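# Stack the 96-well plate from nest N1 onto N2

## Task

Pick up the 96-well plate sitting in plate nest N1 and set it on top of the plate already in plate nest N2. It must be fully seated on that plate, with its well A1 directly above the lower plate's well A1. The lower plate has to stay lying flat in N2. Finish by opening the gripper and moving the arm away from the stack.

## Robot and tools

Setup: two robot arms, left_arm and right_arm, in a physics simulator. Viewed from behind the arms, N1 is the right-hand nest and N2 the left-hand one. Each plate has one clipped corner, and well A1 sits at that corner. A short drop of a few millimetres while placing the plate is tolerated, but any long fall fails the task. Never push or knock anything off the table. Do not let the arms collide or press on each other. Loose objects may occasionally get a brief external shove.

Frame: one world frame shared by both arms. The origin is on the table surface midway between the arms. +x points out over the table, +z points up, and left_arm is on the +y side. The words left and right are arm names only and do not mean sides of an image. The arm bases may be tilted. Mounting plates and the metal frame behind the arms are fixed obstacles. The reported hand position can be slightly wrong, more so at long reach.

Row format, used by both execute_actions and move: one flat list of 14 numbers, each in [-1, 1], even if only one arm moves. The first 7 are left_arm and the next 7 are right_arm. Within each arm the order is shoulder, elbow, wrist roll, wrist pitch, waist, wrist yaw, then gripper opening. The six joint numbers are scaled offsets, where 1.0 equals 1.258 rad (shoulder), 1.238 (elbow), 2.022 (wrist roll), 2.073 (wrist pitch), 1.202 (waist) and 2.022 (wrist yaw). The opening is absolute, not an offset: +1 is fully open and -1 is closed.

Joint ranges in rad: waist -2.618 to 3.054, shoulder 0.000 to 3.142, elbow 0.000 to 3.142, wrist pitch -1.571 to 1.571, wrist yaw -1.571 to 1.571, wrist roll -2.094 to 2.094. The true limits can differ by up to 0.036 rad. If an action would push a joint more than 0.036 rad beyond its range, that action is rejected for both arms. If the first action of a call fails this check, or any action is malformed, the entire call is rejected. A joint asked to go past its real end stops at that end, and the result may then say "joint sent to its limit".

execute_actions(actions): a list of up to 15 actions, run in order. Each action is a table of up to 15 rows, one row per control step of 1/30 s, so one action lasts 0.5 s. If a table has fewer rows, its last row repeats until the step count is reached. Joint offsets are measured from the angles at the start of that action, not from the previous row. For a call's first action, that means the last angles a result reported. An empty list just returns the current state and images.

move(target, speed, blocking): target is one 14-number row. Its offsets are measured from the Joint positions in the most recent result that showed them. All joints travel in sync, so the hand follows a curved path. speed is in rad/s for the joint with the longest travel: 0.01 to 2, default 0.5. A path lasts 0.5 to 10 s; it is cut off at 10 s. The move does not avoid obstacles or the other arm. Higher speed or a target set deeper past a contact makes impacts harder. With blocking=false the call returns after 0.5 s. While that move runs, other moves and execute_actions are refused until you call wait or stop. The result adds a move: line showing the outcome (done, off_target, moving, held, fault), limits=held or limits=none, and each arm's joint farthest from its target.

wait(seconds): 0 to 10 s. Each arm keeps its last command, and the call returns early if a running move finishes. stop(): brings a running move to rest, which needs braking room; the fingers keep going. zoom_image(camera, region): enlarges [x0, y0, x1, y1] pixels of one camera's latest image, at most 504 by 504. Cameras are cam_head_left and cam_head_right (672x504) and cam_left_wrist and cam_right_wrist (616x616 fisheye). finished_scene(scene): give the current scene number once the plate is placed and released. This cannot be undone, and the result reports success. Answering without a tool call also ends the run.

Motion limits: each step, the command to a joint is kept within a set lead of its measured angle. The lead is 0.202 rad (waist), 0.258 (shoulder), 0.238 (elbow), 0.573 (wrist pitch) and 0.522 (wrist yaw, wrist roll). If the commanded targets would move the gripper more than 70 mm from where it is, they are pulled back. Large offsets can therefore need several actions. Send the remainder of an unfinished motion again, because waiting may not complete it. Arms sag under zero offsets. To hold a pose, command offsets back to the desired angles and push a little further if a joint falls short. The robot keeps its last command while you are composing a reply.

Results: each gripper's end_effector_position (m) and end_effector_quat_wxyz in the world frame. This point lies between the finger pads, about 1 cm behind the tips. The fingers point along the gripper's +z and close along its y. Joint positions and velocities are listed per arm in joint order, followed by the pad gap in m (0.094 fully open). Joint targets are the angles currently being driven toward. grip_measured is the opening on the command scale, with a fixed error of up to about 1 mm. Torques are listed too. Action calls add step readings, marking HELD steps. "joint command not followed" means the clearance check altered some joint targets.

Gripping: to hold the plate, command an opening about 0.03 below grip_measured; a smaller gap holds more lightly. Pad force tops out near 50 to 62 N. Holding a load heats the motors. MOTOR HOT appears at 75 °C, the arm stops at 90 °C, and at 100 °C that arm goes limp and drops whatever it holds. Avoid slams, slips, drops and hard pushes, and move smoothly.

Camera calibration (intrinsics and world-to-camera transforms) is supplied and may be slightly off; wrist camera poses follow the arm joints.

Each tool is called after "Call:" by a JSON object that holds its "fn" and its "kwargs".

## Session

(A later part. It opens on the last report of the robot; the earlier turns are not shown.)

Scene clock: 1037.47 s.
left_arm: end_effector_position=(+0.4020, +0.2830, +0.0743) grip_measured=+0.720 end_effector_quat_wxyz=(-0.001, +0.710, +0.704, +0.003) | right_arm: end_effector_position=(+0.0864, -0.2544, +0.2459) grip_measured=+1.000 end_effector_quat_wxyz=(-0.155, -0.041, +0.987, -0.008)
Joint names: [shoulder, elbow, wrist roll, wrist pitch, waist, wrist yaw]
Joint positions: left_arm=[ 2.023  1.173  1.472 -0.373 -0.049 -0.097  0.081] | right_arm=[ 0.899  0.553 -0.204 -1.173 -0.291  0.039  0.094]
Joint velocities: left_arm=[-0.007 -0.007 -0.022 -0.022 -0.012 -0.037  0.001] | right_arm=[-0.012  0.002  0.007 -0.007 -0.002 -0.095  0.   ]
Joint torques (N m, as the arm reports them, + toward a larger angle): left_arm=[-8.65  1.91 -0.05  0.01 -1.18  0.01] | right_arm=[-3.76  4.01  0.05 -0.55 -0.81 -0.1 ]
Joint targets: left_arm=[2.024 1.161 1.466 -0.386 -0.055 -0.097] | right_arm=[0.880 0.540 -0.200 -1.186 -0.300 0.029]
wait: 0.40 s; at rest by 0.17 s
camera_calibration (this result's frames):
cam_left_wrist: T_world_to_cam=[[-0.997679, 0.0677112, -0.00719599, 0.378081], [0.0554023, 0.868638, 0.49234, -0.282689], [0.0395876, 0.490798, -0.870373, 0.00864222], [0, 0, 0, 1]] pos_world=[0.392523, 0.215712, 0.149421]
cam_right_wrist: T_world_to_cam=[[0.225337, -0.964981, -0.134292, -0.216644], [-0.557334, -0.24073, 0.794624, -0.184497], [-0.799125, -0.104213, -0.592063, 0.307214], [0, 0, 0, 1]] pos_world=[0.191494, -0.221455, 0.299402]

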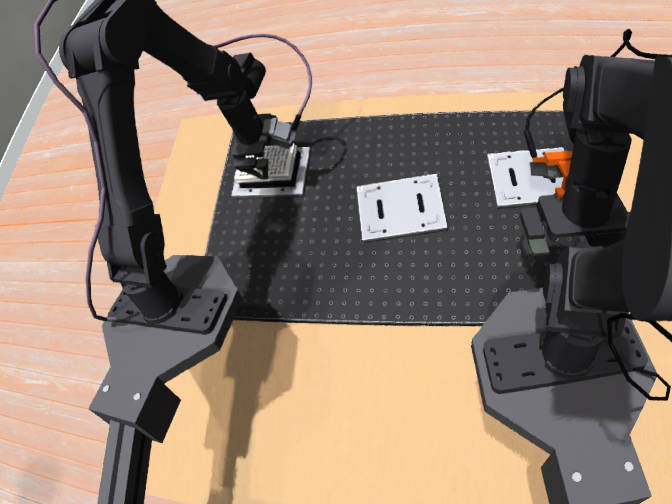

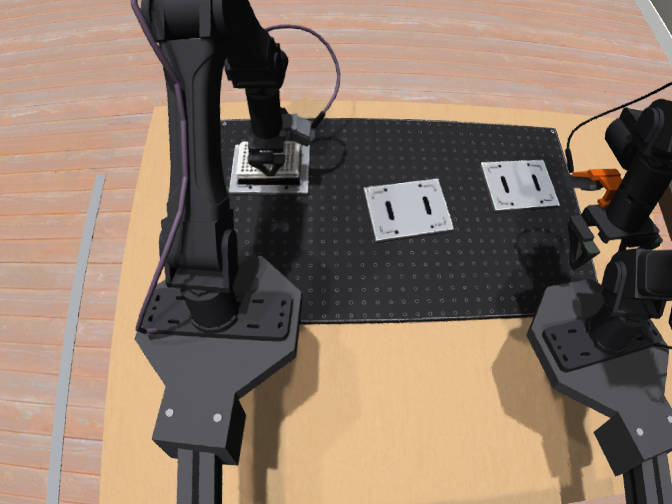

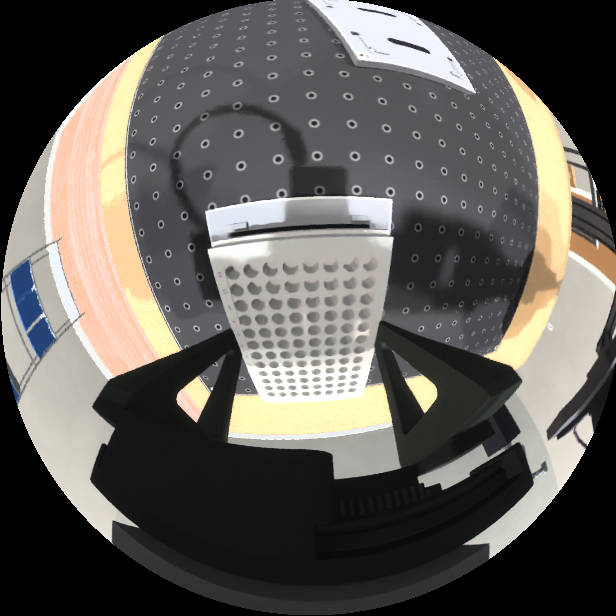

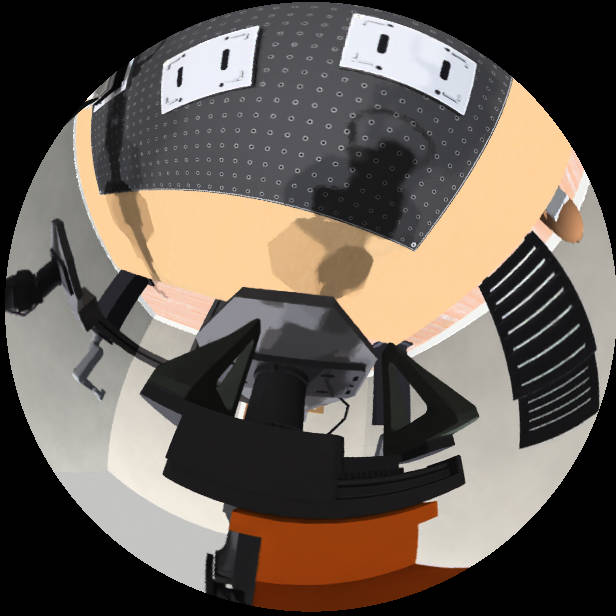

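Call:
{"fn": "execute_actions", "kwargs": {"actions": [[[0.003,-0.010,0.004,0.006,-0.0166,0,0.68, -0.015,-0.0105,0.002,-0.0063,-0.0075,-0.005,1],[0.005,-0.010,0.005,0.008,-0.0166,0,0.68, -0.015,-0.0105,0.002,-0.0063,-0.0075,-0.005,1],[0.007,-0.010,0.006,0.009,-0.0086,0,0.68, -0.015,-0.0105,0.002,-0.0063,-0.0075,-0.005,1],[0.009,-0.010,0.007,0.010,-0.0086,0,0.68, -0.015,-0.0105,0.002,-0.0063,-0.0075,-0.005,1],[0.011,-0.010,0.007,0.011,-0.0086,0,0.68, -0.015,-0.0105,0.002,-0.0063,-0.0075,-0.005,1],[0.013,-0.010,0.007,0.012,-0.0086,0,0.68, -0.015,-0.0105,0.002,-0.0063,-0.0075,-0.005,1],[0.015,-0.010,0.007,0.013,-0.0086,0,0.68, -0.015,-0.0105,0.002,-0.0063,-0.0075,-0.005,1],[0.0179,-0.010,0.007,0.0152,-0.0086,0,0.68, -0.015,-0.0105,0.002,-0.0063,-0.0075,-0.005,1]]]}}

Call:
{"fn": "wait", "kwargs": {"seconds": 0.4}}

Scene clock: 1069.80 s.
left_arm: end_effector_position=(+0.4022, +0.2810, +0.0678) grip_measured=+0.720 end_effector_quat_wxyz=(+0.001, +0.714, +0.701, +0.004) | right_arm: end_effector_position=(+0.0864, -0.2544, +0.2459) grip_measured=+1.000 end_effector_quat_wxyz=(-0.155, -0.041, +0.987, -0.008)
Joint names: [shoulder, elbow, wrist roll, wrist pitch, waist, wrist yaw]
Joint positions: left_arm=[ 2.042  1.173  1.478 -0.349 -0.053 -0.098  0.081] | right_arm=[ 0.899  0.553 -0.204 -1.173 -0.291  0.039  0.094]
Joint velocities: left_arm=[ 0.007  0.002 -0.037 -0.037  0.002 -0.007 -0.001] | right_arm=[-0.007 -0.002 -0.022 -0.007 -0.007 -0.022  0.   ]
Joint torques (N m, as the arm reports them, + toward a larger angle): left_arm=[-8.46  1.95  0.04  0.22 -1.25  0.03] | right_arm=[-3.8   4.02  0.05 -0.55 -0.82 -0.1 ]
Joint targets: left_arm=[2.045 1.161 1.486 -0.341 -0.060 -0.097] | right_arm=[0.880 0.540 -0.200 -1.186 -0.300 0.029]
Step readings (joint positions):
0: left_arm=[2.023 1.173 1.472 -0.373 -0.049 -0.097] | right_arm=[0.899 0.553 -0.204 -1.173 -0.291 0.039]
1: left_arm=[2.023 1.173 1.472 -0.372 -0.050 -0.097] | right_arm=[0.899 0.553 -0.204 -1.173 -0.291 0.039]
2: left_arm=[2.023 1.173 1.472 -0.371 -0.051 -0.097] | right_arm=[0.899 0.553 -0.204 -1.173 -0.291 0.039]
4: left_arm=[2.023 1.173 1.474 -0.366 -0.053 -0.097] | right_arm=[0.899 0.553 -0.204 -1.173 -0.291 0.039]
8: left_arm=[2.028 1.173 1.477 -0.355 -0.053 -0.098] | right_arm=[0.899 0.553 -0.204 -1.173 -0.291 0.039]
15: Joint positions above
camera_calibration (this result's frames):
cam_left_wrist: T_world_to_cam=[[-0.996995, 0.0766456, -0.0112407, 0.375946], [0.0612234, 0.86852, 0.491858, -0.280066], [0.0474615, 0.489692, -0.870603, 0.00111647], [0, 0, 0, 1]] pos_world=[0.39191, 0.213882, 0.142951]
cam_right_wrist: T_world_to_cam=[[0.225337, -0.964981, -0.134292, -0.216644], [-0.557334, -0.24073, 0.794624, -0.184497], [-0.799125, -0.104213, -0.592063, 0.307214], [0, 0, 0, 1]] pos_world=[0.191494, -0.221455, 0.299402]

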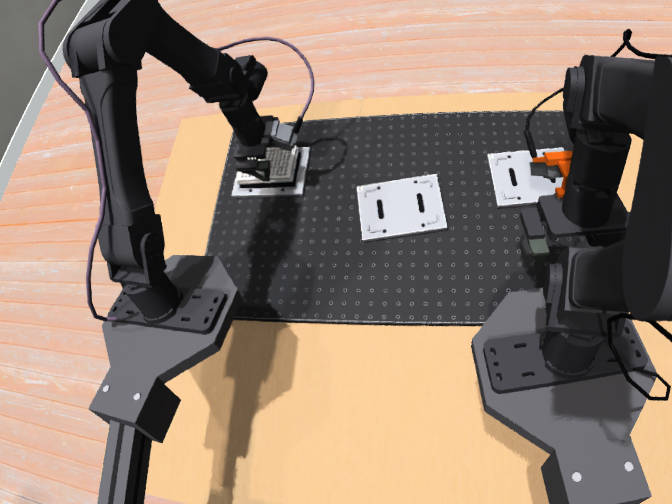

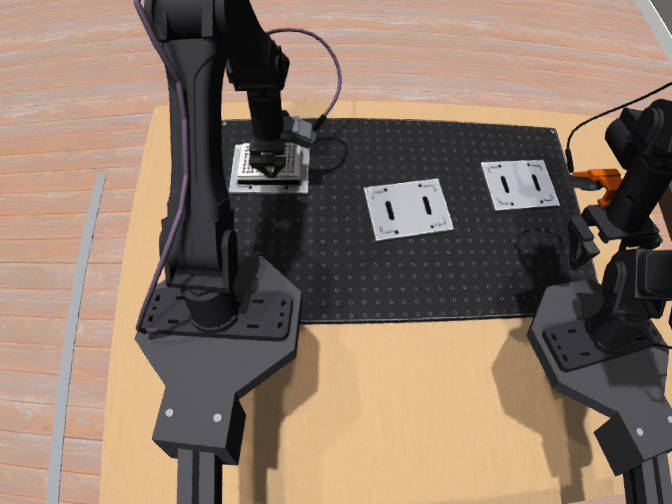

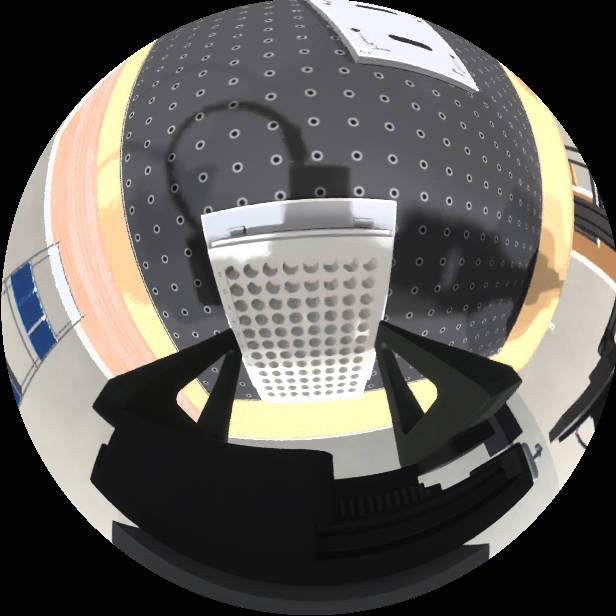

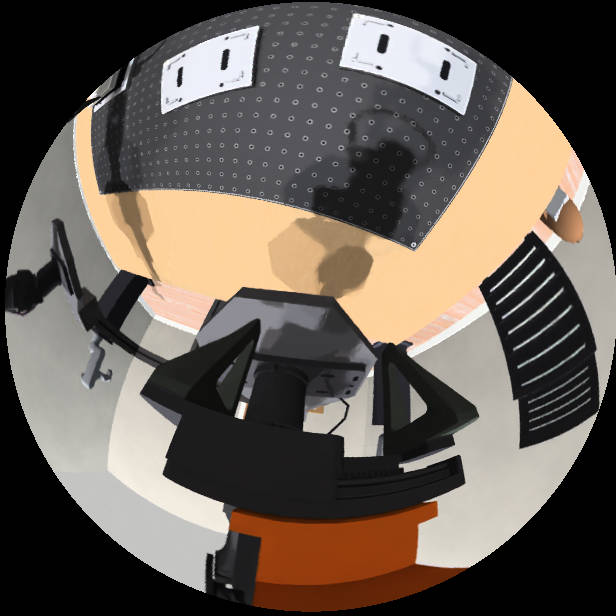

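Scene clock: 1070.20 s.
left_arm: end_effector_position=(+0.4031, +0.2809, +0.0679) grip_measured=+0.720 end_effector_quat_wxyz=(+0.002, +0.714, +0.701, +0.005) | right_arm: end_effector_position=(+0.0864, -0.2544, +0.2459) grip_measured=+1.000 end_effector_quat_wxyz=(-0.155, -0.041, +0.987, -0.008)
Joint names: [shoulder, elbow, wrist roll, wrist pitch, waist, wrist yaw]
Joint positions: left_arm=[ 2.042  1.173  1.479 -0.345 -0.053 -0.098  0.081] | right_arm=[ 0.899  0.553 -0.204 -1.173 -0.291  0.039  0.094]
Joint velocities: left_arm=[-0.012  0.012 -0.022  0.022  0.012 -0.037 -0.   ] | right_arm=[-0.017 -0.007  0.007  0.007 -0.002  0.081  0.   ]
Joint torques (N m, as the arm reports them, + toward a larger angle): left_arm=[-8.57  1.85  0.06  0.19 -1.28  0.01] | right_arm=[-3.81  4.02  0.05 -0.54 -0.81 -0.11]
Joint targets: left_arm=[2.045 1.161 1.486 -0.341 -0.060 -0.097] | right_arm=[0.880 0.540 -0.200 -1.186 -0.300 0.029]
wait: 0.40 s; at rest by 0.23 s
camera_calibration (this result's frames):
cam_left_wrist: T_world_to_cam=[[-0.996946, 0.0767048, -0.0146551, 0.376992], [0.0596093, 0.868702, 0.491736, -0.279431], [0.0504494, 0.48936, -0.870621, 0.0000174733], [0, 0, 0, 1]] pos_world=[0.392496, 0.213817, 0.142946]
cam_right_wrist: T_world_to_cam=[[0.225337, -0.964981, -0.134292, -0.216644], [-0.557334, -0.24073, 0.794624, -0.184497], [-0.799125, -0.104213, -0.592063, 0.307214], [0, 0, 0, 1]] pos_world=[0.191494, -0.221455, 0.299402]

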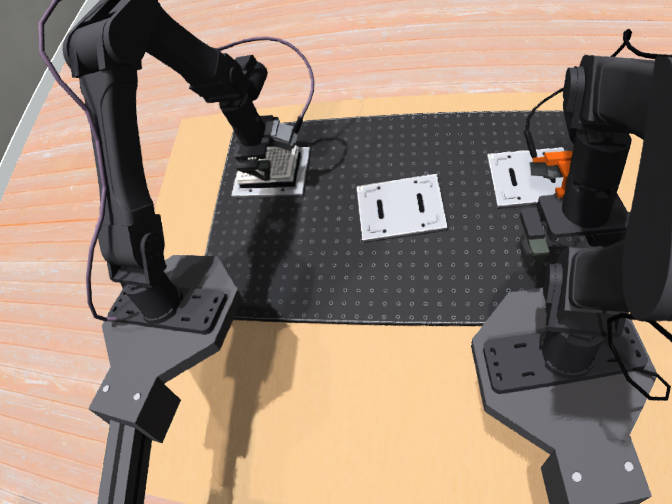

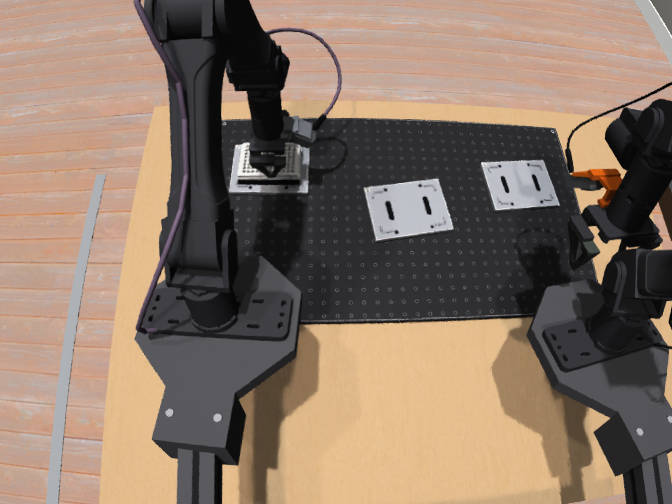

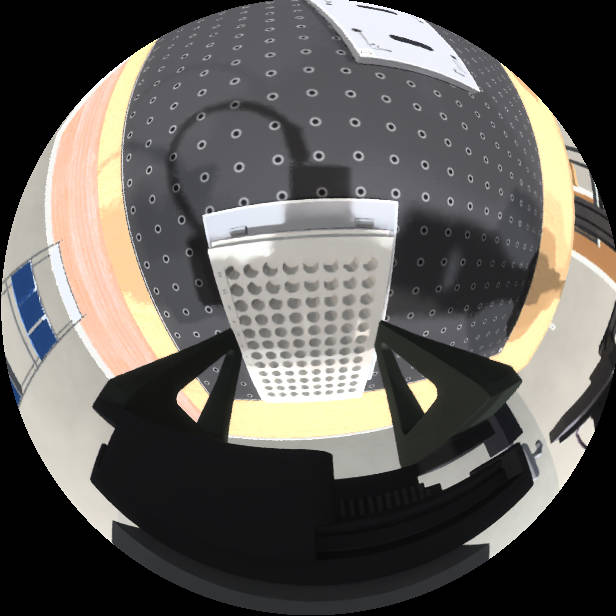

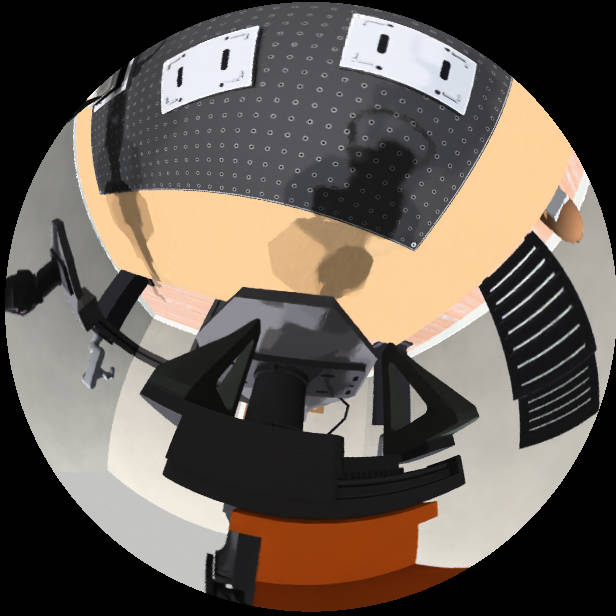

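Call:
{"fn": "zoom_image", "kwargs": {"camera": "cam_left_wrist", "region": [195, 190, 405, 260]}}

Region (195, 190, 405, 260) of cam_left_wrist's 616x616 image, scaled by 2.400, with more detail than that image has.

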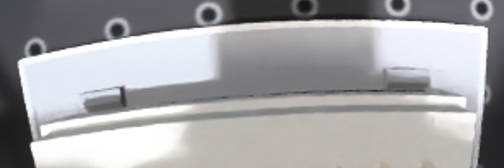

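Call:
{"fn": "zoom_image", "kwargs": {"camera": "cam_left_wrist", "region": [200, 210, 300, 260]}}

Call:
{"fn": "zoom_image", "kwargs": {"camera": "cam_left_wrist", "region": [305, 200, 405, 250]}}

Region (200, 210, 300, 260) of cam_left_wrist's 616x616 image, scaled by 5.040, with more detail than that image has.

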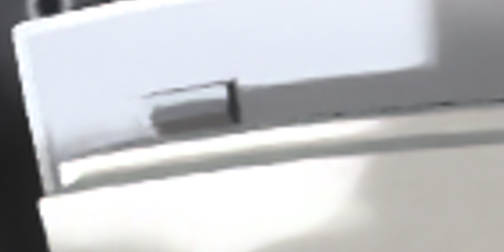

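Region (305, 200, 405, 250) of cam_left_wrist's 616x616 image, scaled by 5.040, with more detail than that image has.

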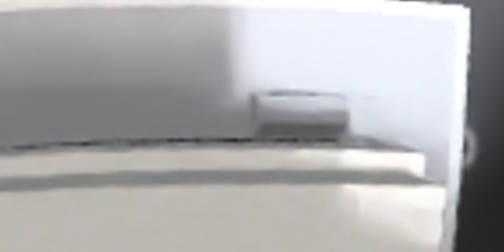

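Call:
{"fn": "execute_actions", "kwargs": {"actions": [[[0.0024,-0.010,0.0035,0.002,0.006,0,0.68, -0.015,-0.0105,0.002,-0.0063,-0.0075,-0.005,1],[0.0024,-0.010,0.0035,0.002,0.006,0,0.68, -0.015,-0.0105,0.002,-0.0063,-0.0075,-0.005,1],[0.0024,-0.010,0.0035,0.002,0.0025,0,0.68, -0.015,-0.0105,0.002,-0.0063,-0.0075,-0.005,1]]]}}

Scene clock: 1094.57 s.
left_arm: end_effector_position=(+0.4031, +0.2809, +0.0679) grip_measured=+0.720 end_effector_quat_wxyz=(+0.002, +0.714, +0.701, +0.005) | right_arm: end_effector_position=(+0.0864, -0.2544, +0.2459) grip_measured=+1.000 end_effector_quat_wxyz=(-0.155, -0.041, +0.987, -0.008)
Joint names: [shoulder, elbow, wrist roll, wrist pitch, waist, wrist yaw]
Joint positions: left_arm=[ 2.042  1.173  1.479 -0.345 -0.053 -0.098  0.081] | right_arm=[ 0.899  0.553 -0.204 -1.173 -0.291  0.039  0.094]
Joint velocities: left_arm=[-0.002 -0.007 -0.007 -0.022  0.007 -0.007 -0.   ] | right_arm=[-0.017 -0.007 -0.037  0.007  0.007 -0.037  0.   ]
Joint torques (N m, as the arm reports them, + toward a larger angle): left_arm=[-8.56  1.84  0.06  0.19 -0.6   0.01] | right_arm=[-3.79  4.03  0.05 -0.54 -0.79 -0.11]
Joint targets: left_arm=[2.045 1.161 1.486 -0.341 -0.050 -0.098] | right_arm=[0.880 0.540 -0.200 -1.186 -0.300 0.029]
Step readings (joint positions):
0: left_arm=[2.042 1.173 1.479 -0.345 -0.053 -0.098] | right_arm=[0.899 0.553 -0.204 -1.173 -0.291 0.039]
1: left_arm=[2.042 1.173 1.479 -0.345 -0.053 -0.098] | right_arm=[0.899 0.553 -0.204 -1.173 -0.291 0.039]
2: left_arm=[2.042 1.173 1.479 -0.345 -0.053 -0.098] | right_arm=[0.899 0.553 -0.204 -1.173 -0.291 0.039]
4: left_arm=[2.042 1.173 1.479 -0.345 -0.053 -0.098] | right_arm=[0.899 0.553 -0.204 -1.173 -0.291 0.039]
8: left_arm=[2.042 1.173 1.479 -0.345 -0.053 -0.098] | right_arm=[0.899 0.553 -0.204 -1.173 -0.291 0.039]
15: Joint positions above
camera_calibration (this result's frames):
cam_left_wrist: T_world_to_cam=[[-0.996946, 0.0767048, -0.0146551, 0.376992], [0.0596093, 0.868702, 0.491736, -0.279431], [0.0504494, 0.48936, -0.870621, 0.0000174733], [0, 0, 0, 1]] pos_world=[0.392496, 0.213817, 0.142946]
cam_right_wrist: T_world_to_cam=[[0.225337, -0.964981, -0.134292, -0.216644], [-0.557334, -0.24073, 0.794624, -0.184497], [-0.799125, -0.104213, -0.592063, 0.307214], [0, 0, 0, 1]] pos_world=[0.191494, -0.221455, 0.299402]

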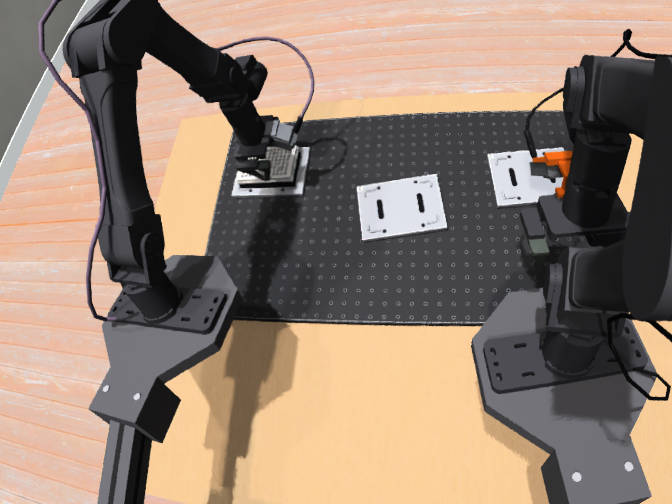

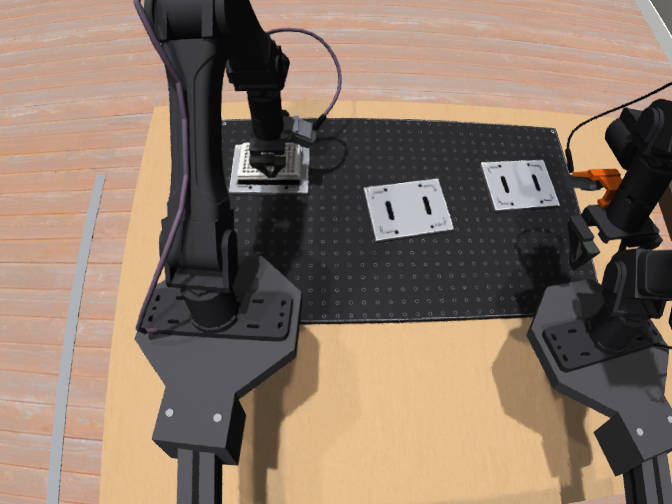

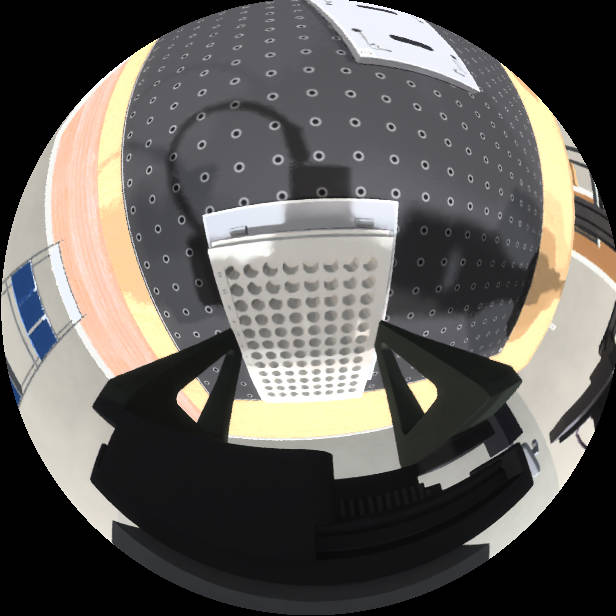

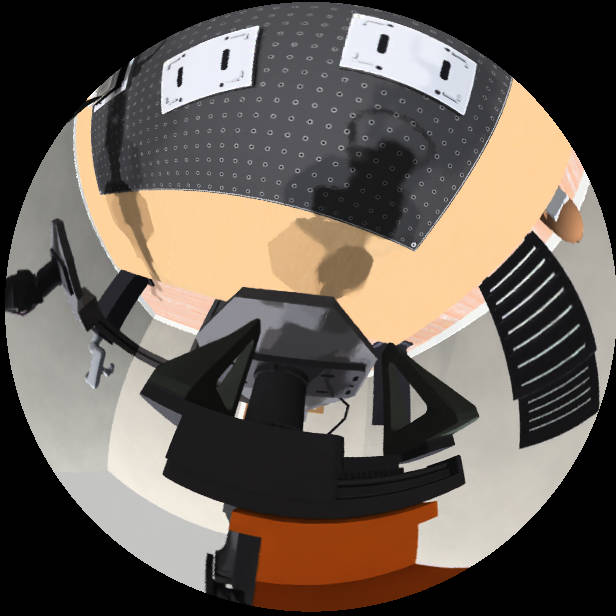

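Call:
{"fn": "execute_actions", "kwargs": {"actions": [[[0.0024,-0.010,0.0035,0.002,0.020,0,0.68, -0.015,-0.0105,0.002,-0.0063,-0.0075,-0.005,1],[0.0024,-0.010,0.0035,0.002,0.020,0,0.68, -0.015,-0.0105,0.002,-0.0063,-0.0075,-0.005,1],[0.0024,-0.010,0.0035,0.002,0.004,0,0.68, -0.015,-0.0105,0.002,-0.0063,-0.0075,-0.005,1]]]}}

Scene clock: 1102.73 s.
left_arm: end_effector_position=(+0.4035, +0.2848, +0.0676) grip_measured=+0.720 end_effector_quat_wxyz=(+0.000, +0.711, +0.703, +0.007) | right_arm: end_effector_position=(+0.0864, -0.2543, +0.2459) grip_measured=+1.000 end_effector_quat_wxyz=(-0.155, -0.041, +0.987, -0.007)
Joint names: [shoulder, elbow, wrist roll, wrist pitch, waist, wrist yaw]
Joint positions: left_arm=[ 2.042  1.173  1.479 -0.345 -0.044 -0.1    0.081] | right_arm=[ 0.899  0.553 -0.204 -1.173 -0.291  0.039  0.094]
Joint velocities: left_arm=[-0.012 -0.007  0.066 -0.022 -0.002 -0.051  0.   ] | right_arm=[ 0.012  0.022 -0.081  0.051 -0.012  0.007  0.   ]
Joint torques (N m, as the arm reports them, + toward a larger angle): left_arm=[-8.56  1.84  0.06  0.19 -1.05  0.  ] | right_arm=[-3.79  4.04  0.04 -0.54 -0.82 -0.11]
Joint targets: left_arm=[2.045 1.161 1.486 -0.341 -0.048 -0.097] | right_arm=[0.880 0.540 -0.200 -1.186 -0.300 0.029]
Step readings (joint positions):
0: left_arm=[2.042 1.173 1.479 -0.345 -0.053 -0.098] | right_arm=[0.899 0.553 -0.204 -1.173 -0.291 0.039]
1: left_arm=[2.042 1.173 1.479 -0.345 -0.051 -0.098] | right_arm=[0.899 0.553 -0.204 -1.173 -0.291 0.039]
2: left_arm=[2.042 1.173 1.479 -0.345 -0.048 -0.098] | right_arm=[0.899 0.553 -0.204 -1.173 -0.291 0.039]
4: left_arm=[2.042 1.173 1.479 -0.345 -0.044 -0.099] | right_arm=[0.899 0.553 -0.204 -1.173 -0.291 0.039]
8: left_arm=[2.042 1.173 1.479 -0.345 -0.044 -0.100] | right_arm=[0.899 0.553 -0.204 -1.173 -0.291 0.039]
15: Joint positions above
camera_calibration (this result's frames):
cam_left_wrist: T_world_to_cam=[[-0.99752, 0.0688841, -0.0144806, 0.379504], [0.052658, 0.866791, 0.495884, -0.279658], [0.0467101, 0.493891, -0.868268, -0.00209834], [0, 0, 0, 1]] pos_world=[0.393387, 0.217299, 0.142351]
cam_right_wrist: T_world_to_cam=[[0.225233, -0.964958, -0.13463, -0.216483], [-0.5574, -0.240953, 0.794511, -0.184496], [-0.799109, -0.103908, -0.592138, 0.307319], [0, 0, 0, 1]] pos_world=[0.191503, -0.221419, 0.299414]

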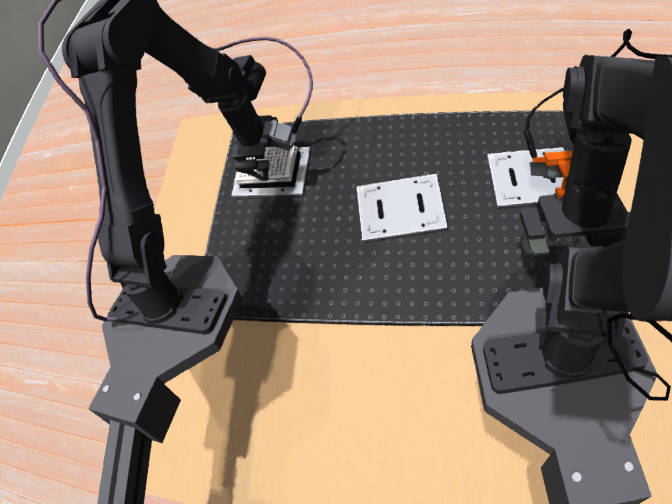

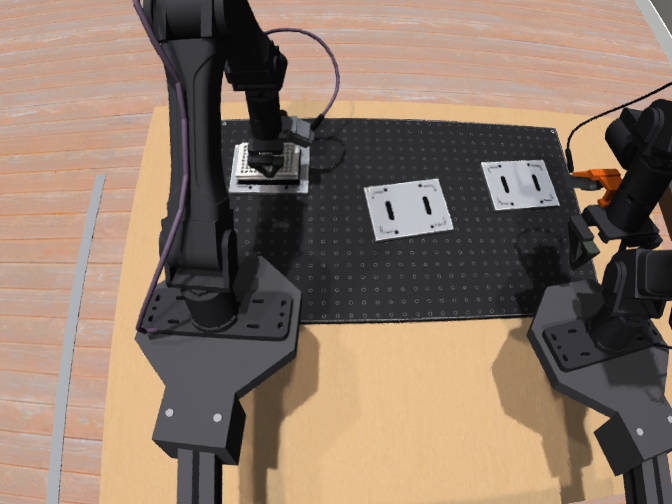

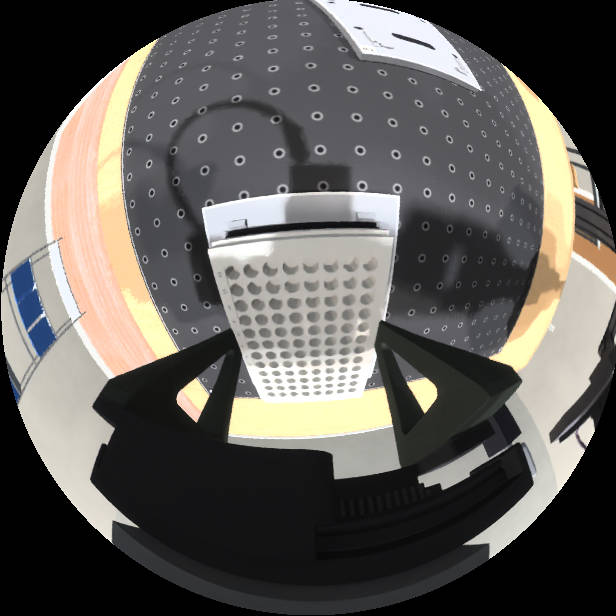

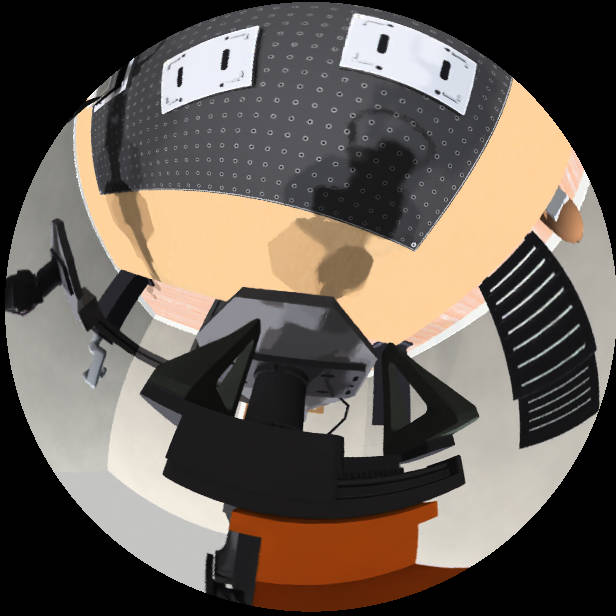

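Call:
{"fn": "execute_actions", "kwargs": {"actions": [[[0.0024,-0.010,0.0035,0.002,-0.0166,0,0.68, -0.015,-0.0105,0.002,-0.0063,-0.0075,-0.005,1],[0.0024,-0.010,0.0035,0.002,-0.0166,0,0.68, -0.015,-0.0105,0.002,-0.0063,-0.0075,-0.005,1],[0.0024,-0.010,0.0035,0.002,-0.0166,0,0.68, -0.015,-0.0105,0.002,-0.0063,-0.0075,-0.005,1],[0.0024,-0.010,0.0035,0.002,-0.0166,0,0.68, -0.015,-0.0105,0.002,-0.0063,-0.0075,-0.005,1],[0.0024,-0.010,0.0035,0.002,-0.0114,0,0.68, -0.015,-0.0105,0.002,-0.0063,-0.0075,-0.005,1]]]}}

Scene clock: 1107.77 s.
left_arm: end_effector_position=(+0.4033, +0.2818, +0.0678) grip_measured=+0.720 end_effector_quat_wxyz=(+0.001, +0.713, +0.701, +0.006) | right_arm: end_effector_position=(+0.0864, -0.2543, +0.2459) grip_measured=+1.000 end_effector_quat_wxyz=(-0.155, -0.041, +0.987, -0.007)
Joint names: [shoulder, elbow, wrist roll, wrist pitch, waist, wrist yaw]
Joint positions: left_arm=[ 2.042  1.173  1.479 -0.345 -0.051 -0.1    0.081] | right_arm=[ 0.899  0.553 -0.204 -1.173 -0.291  0.039  0.094]
Joint velocities: left_arm=[ 0.007 -0.007 -0.022 -0.022  0.002 -0.037 -0.   ] | right_arm=[-0.007 -0.017 -0.037 -0.022 -0.012 -0.081  0.   ]
Joint torques (N m, as the arm reports them, + toward a larger angle): left_arm=[-8.55  1.85  0.06  0.19 -1.04  0.02] | right_arm=[-3.79  4.03  0.05 -0.54 -0.83 -0.1 ]
Joint targets: left_arm=[2.045 1.161 1.486 -0.341 -0.058 -0.100] | right_arm=[0.880 0.540 -0.200 -1.186 -0.300 0.029]
Step readings (joint positions):
0: left_arm=[2.042 1.173 1.479 -0.345 -0.044 -0.100] | right_arm=[0.899 0.553 -0.204 -1.173 -0.291 0.039]
1: left_arm=[2.042 1.173 1.479 -0.345 -0.045 -0.100] | right_arm=[0.899 0.553 -0.204 -1.173 -0.291 0.039]
2: left_arm=[2.042 1.173 1.479 -0.345 -0.046 -0.100] | right_arm=[0.899 0.553 -0.204 -1.173 -0.291 0.039]
4: left_arm=[2.042 1.173 1.479 -0.345 -0.050 -0.100] | right_arm=[0.899 0.553 -0.204 -1.173 -0.291 0.039]
8: left_arm=[2.042 1.173 1.479 -0.345 -0.051 -0.100] | right_arm=[0.899 0.553 -0.204 -1.173 -0.291 0.039]
15: Joint positions above
camera_calibration (this result's frames):
cam_left_wrist: T_world_to_cam=[[-0.997023, 0.0756206, -0.0150392, 0.377461], [0.0583231, 0.867285, 0.494384, -0.279514], [0.0504289, 0.492035, -0.869114, -0.00133543], [0, 0, 0, 1]] pos_world=[0.392707, 0.214532, 0.142703]
cam_right_wrist: T_world_to_cam=[[0.225233, -0.964958, -0.13463, -0.216483], [-0.5574, -0.240953, 0.794511, -0.184496], [-0.799109, -0.103908, -0.592138, 0.307319], [0, 0, 0, 1]] pos_world=[0.191503, -0.221419, 0.299414]

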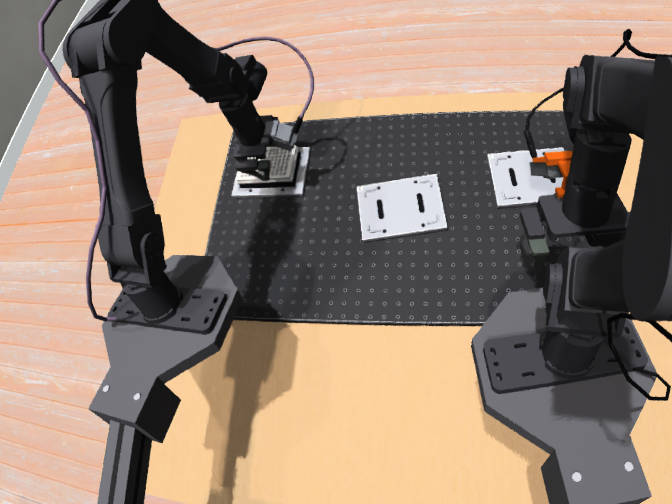

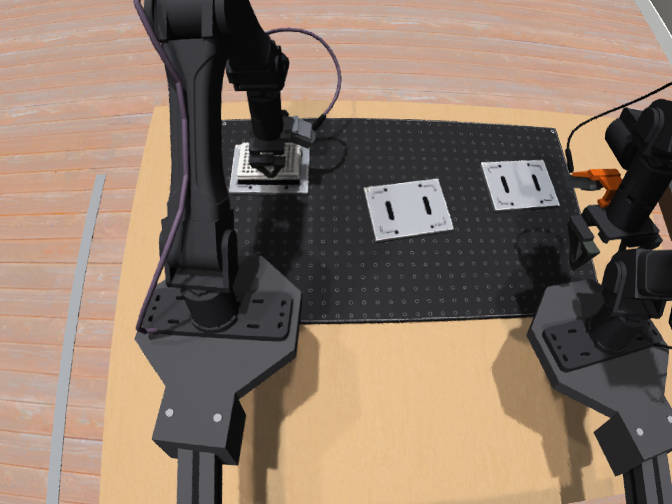

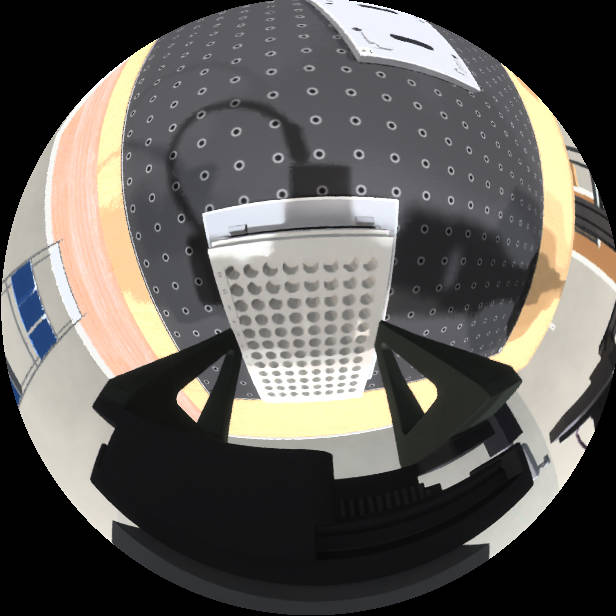

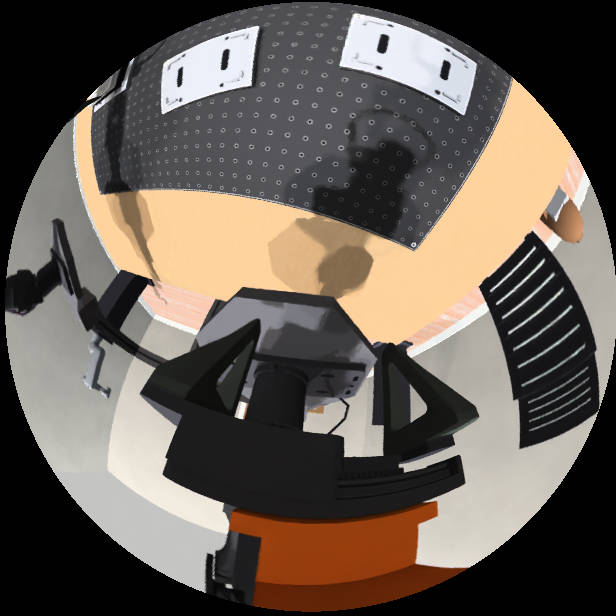

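Call:
{"fn": "zoom_image", "kwargs": {"camera": "cam_left_wrist", "region": [205, 205, 400, 255]}}

Region (205, 205, 400, 255) of cam_left_wrist's 616x616 image, scaled by 2.585, with more detail than that image has; it fills the top 129 rows of this view, and the rest is white.

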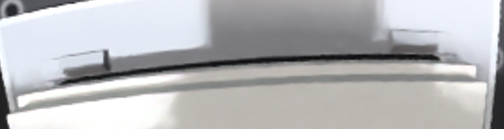

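Call:
{"fn": "execute_actions", "kwargs": {"actions": [[[0.004,-0.010,0.0035,0.003,-0.004,0,0.68, -0.015,-0.0105,0.002,-0.0063,-0.0075,-0.005,1],[0.005,-0.010,0.0035,0.004,-0.004,0,0.68, -0.015,-0.0105,0.002,-0.0063,-0.0075,-0.005,1],[0.006,-0.010,0.0035,0.0045,-0.004,0,0.68, -0.015,-0.0105,0.002,-0.0063,-0.0075,-0.005,1],[0.007,-0.010,0.0035,0.005,-0.004,0,0.68, -0.015,-0.0105,0.002,-0.0063,-0.0075,-0.005,1],[0.008,-0.010,0.0035,0.0055,-0.004,0,0.68, -0.015,-0.0105,0.002,-0.0063,-0.0075,-0.005,1],[0.009,-0.010,0.0035,0.006,-0.004,0,0.68, -0.015,-0.0105,0.002,-0.0063,-0.0075,-0.005,1],[0.010,-0.010,0.0035,0.0067,-0.004,0,0.68, -0.015,-0.0105,0.002,-0.0063,-0.0075,-0.005,1],[0.0106,-0.010,0.0035,0.0074,-0.004,0,0.68, -0.015,-0.0105,0.002,-0.0063,-0.0075,-0.005,1]]]}}

Call:
{"fn": "wait", "kwargs": {"seconds": 0.4}}

Scene clock: 1122.00 s.
left_arm: end_effector_position=(+0.4058, +0.2816, +0.0679) grip_measured=+0.720 end_effector_quat_wxyz=(+0.005, +0.713, +0.701, +0.009) | right_arm: end_effector_position=(+0.0864, -0.2543, +0.2459) grip_measured=+1.000 end_effector_quat_wxyz=(-0.155, -0.041, +0.987, -0.007)
Joint names: [shoulder, elbow, wrist roll, wrist pitch, waist, wrist yaw]
Joint positions: left_arm=[ 2.042  1.173  1.479 -0.335 -0.051 -0.1    0.081] | right_arm=[ 0.899  0.553 -0.204 -1.173 -0.291  0.039  0.094]
Joint velocities: left_arm=[-0.007 -0.007 -0.037 -0.051  0.012 -0.022 -0.001] | right_arm=[ 0.002 -0.002 -0.051  0.007  0.007  0.022  0.   ]
Joint torques (N m, as the arm reports them, + toward a larger angle): left_arm=[-7.87  1.86  0.06  0.19 -1.11  0.01] | right_arm=[-3.8   4.02  0.05 -0.54 -0.82 -0.11]
Joint targets: left_arm=[2.056 1.161 1.486 -0.330 -0.056 -0.100] | right_arm=[0.880 0.540 -0.200 -1.186 -0.300 0.029]
Step readings (joint positions):
0: left_arm=[2.042 1.173 1.479 -0.345 -0.051 -0.100] | right_arm=[0.899 0.553 -0.204 -1.173 -0.291 0.039]
1: left_arm=[2.042 1.173 1.479 -0.345 -0.051 -0.100] | right_arm=[0.899 0.553 -0.204 -1.173 -0.291 0.039]
2: left_arm=[2.042 1.173 1.479 -0.345 -0.051 -0.100] | right_arm=[0.899 0.553 -0.204 -1.173 -0.291 0.039]
4: left_arm=[2.042 1.173 1.479 -0.343 -0.051 -0.100] | right_arm=[0.899 0.553 -0.204 -1.173 -0.291 0.039]
8: left_arm=[2.042 1.173 1.479 -0.339 -0.051 -0.100] | right_arm=[0.899 0.553 -0.204 -1.173 -0.291 0.039]
15: Joint positions above
camera_calibration (this result's frames):
cam_left_wrist: T_world_to_cam=[[-0.996889, 0.0746533, -0.0252869, 0.380924], [0.0524636, 0.867896, 0.493968, -0.277205], [0.0588228, 0.491105, -0.869112, -0.00444014], [0, 0, 0, 1]] pos_world=[0.394543, 0.214328, 0.142704]
cam_right_wrist: T_world_to_cam=[[0.225233, -0.964958, -0.13463, -0.216483], [-0.5574, -0.240953, 0.794511, -0.184496], [-0.799109, -0.103908, -0.592138, 0.307319], [0, 0, 0, 1]] pos_world=[0.191503, -0.221419, 0.299414]

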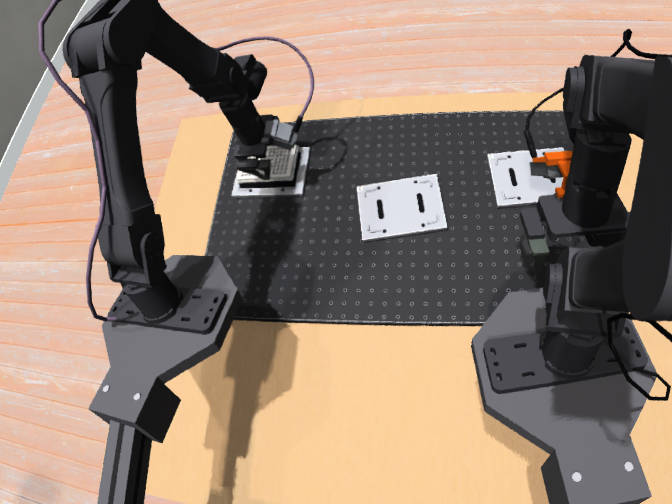

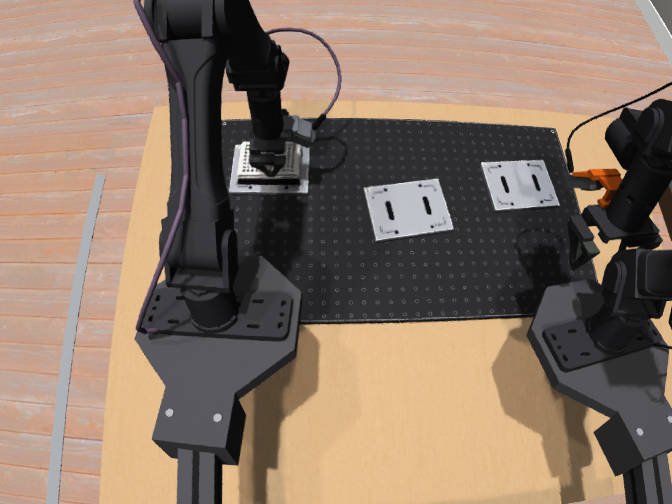

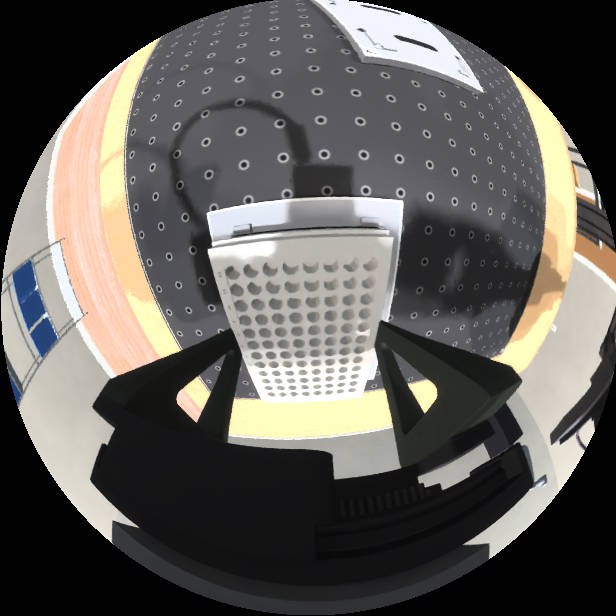

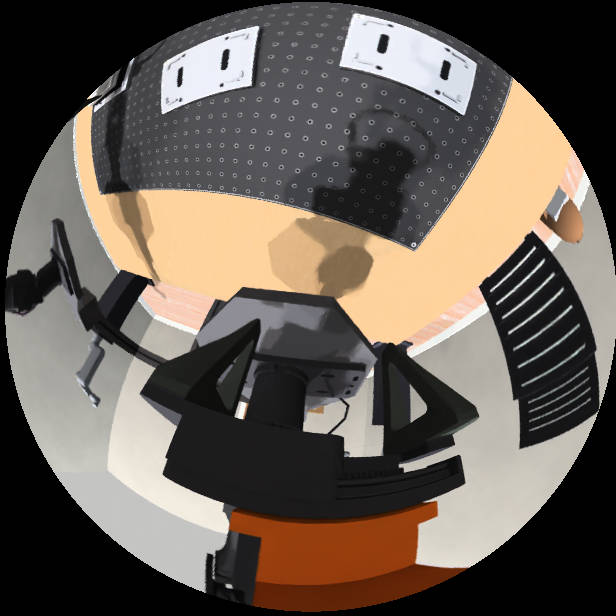

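Scene clock: 1122.40 s.
left_arm: end_effector_position=(+0.4059, +0.2816, +0.0679) grip_measured=+0.720 end_effector_quat_wxyz=(+0.005, +0.713, +0.701, +0.010) | right_arm: end_effector_position=(+0.0864, -0.2543, +0.2459) grip_measured=+1.000 end_effector_quat_wxyz=(-0.155, -0.041, +0.987, -0.007)
Joint names: [shoulder, elbow, wrist roll, wrist pitch, waist, wrist yaw]
Joint positions: left_arm=[ 2.042  1.173  1.479 -0.334 -0.051 -0.1    0.081] | right_arm=[ 0.899  0.553 -0.204 -1.173 -0.291  0.039  0.094]
Joint velocities: left_arm=[-0.002  0.012  0.007 -0.007 -0.002  0.095 -0.   ] | right_arm=[-0.007  0.002 -0.051 -0.051 -0.007 -0.007  0.   ]
Joint torques (N m, as the arm reports them, + toward a larger angle): left_arm=[-7.87  1.87  0.06  0.21 -1.12  0.01] | right_arm=[-3.81  4.04  0.06 -0.54 -0.81 -0.11]
Joint targets: left_arm=[2.056 1.161 1.486 -0.330 -0.056 -0.100] | right_arm=[0.880 0.540 -0.200 -1.186 -0.300 0.029]
wait: 0.40 s; at rest by 0.17 s
camera_calibration (this result's frames):
cam_left_wrist: T_world_to_cam=[[-0.996882, 0.0746172, -0.0256664, 0.381052], [0.0522466, 0.867918, 0.493952, -0.277119], [0.0591337, 0.49107, -0.86911, -0.00455571], [0, 0, 0, 1]] pos_world=[0.394612, 0.21432, 0.142704]
cam_right_wrist: T_world_to_cam=[[0.225233, -0.964958, -0.13463, -0.216483], [-0.5574, -0.240953, 0.794511, -0.184496], [-0.799109, -0.103908, -0.592138, 0.307319], [0, 0, 0, 1]] pos_world=[0.191503, -0.221419, 0.299414]

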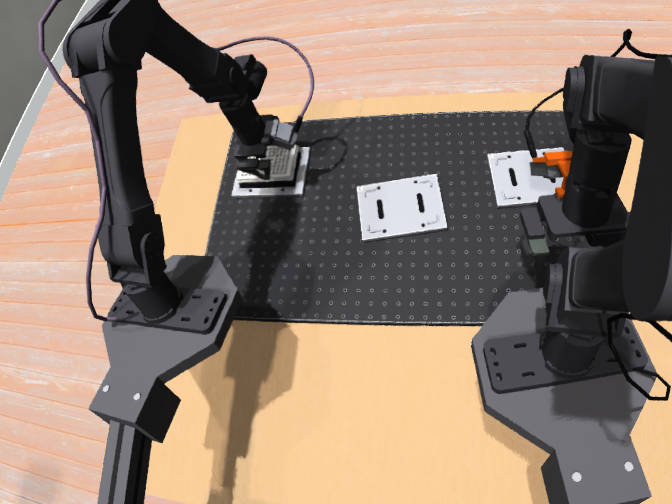

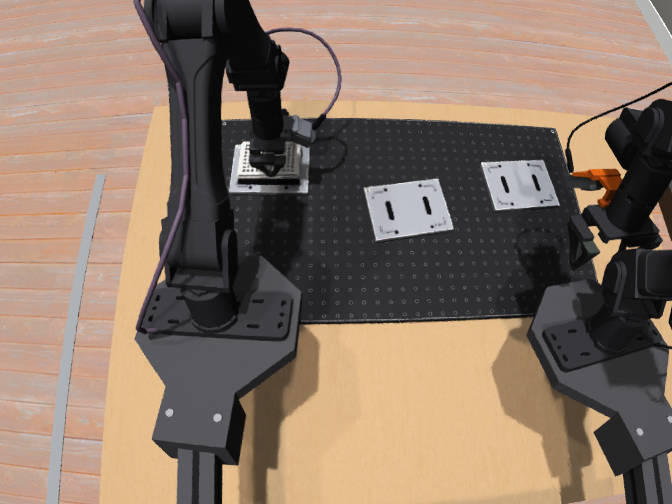

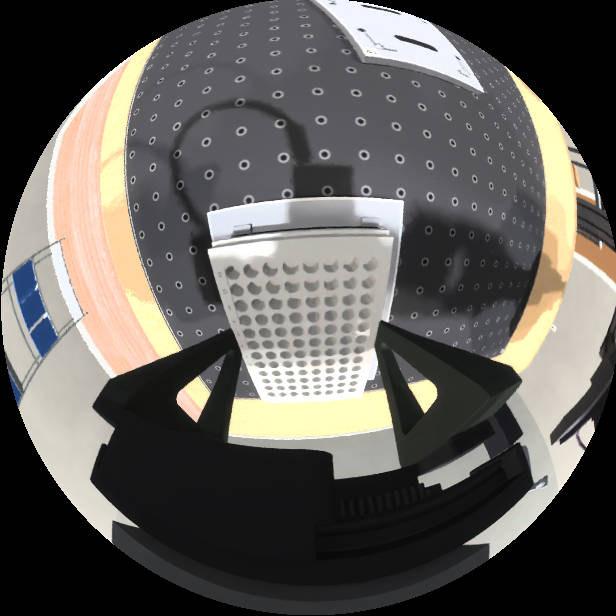

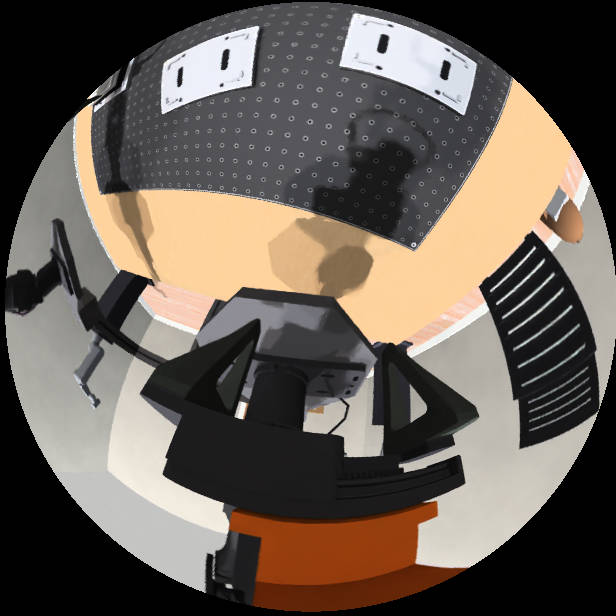

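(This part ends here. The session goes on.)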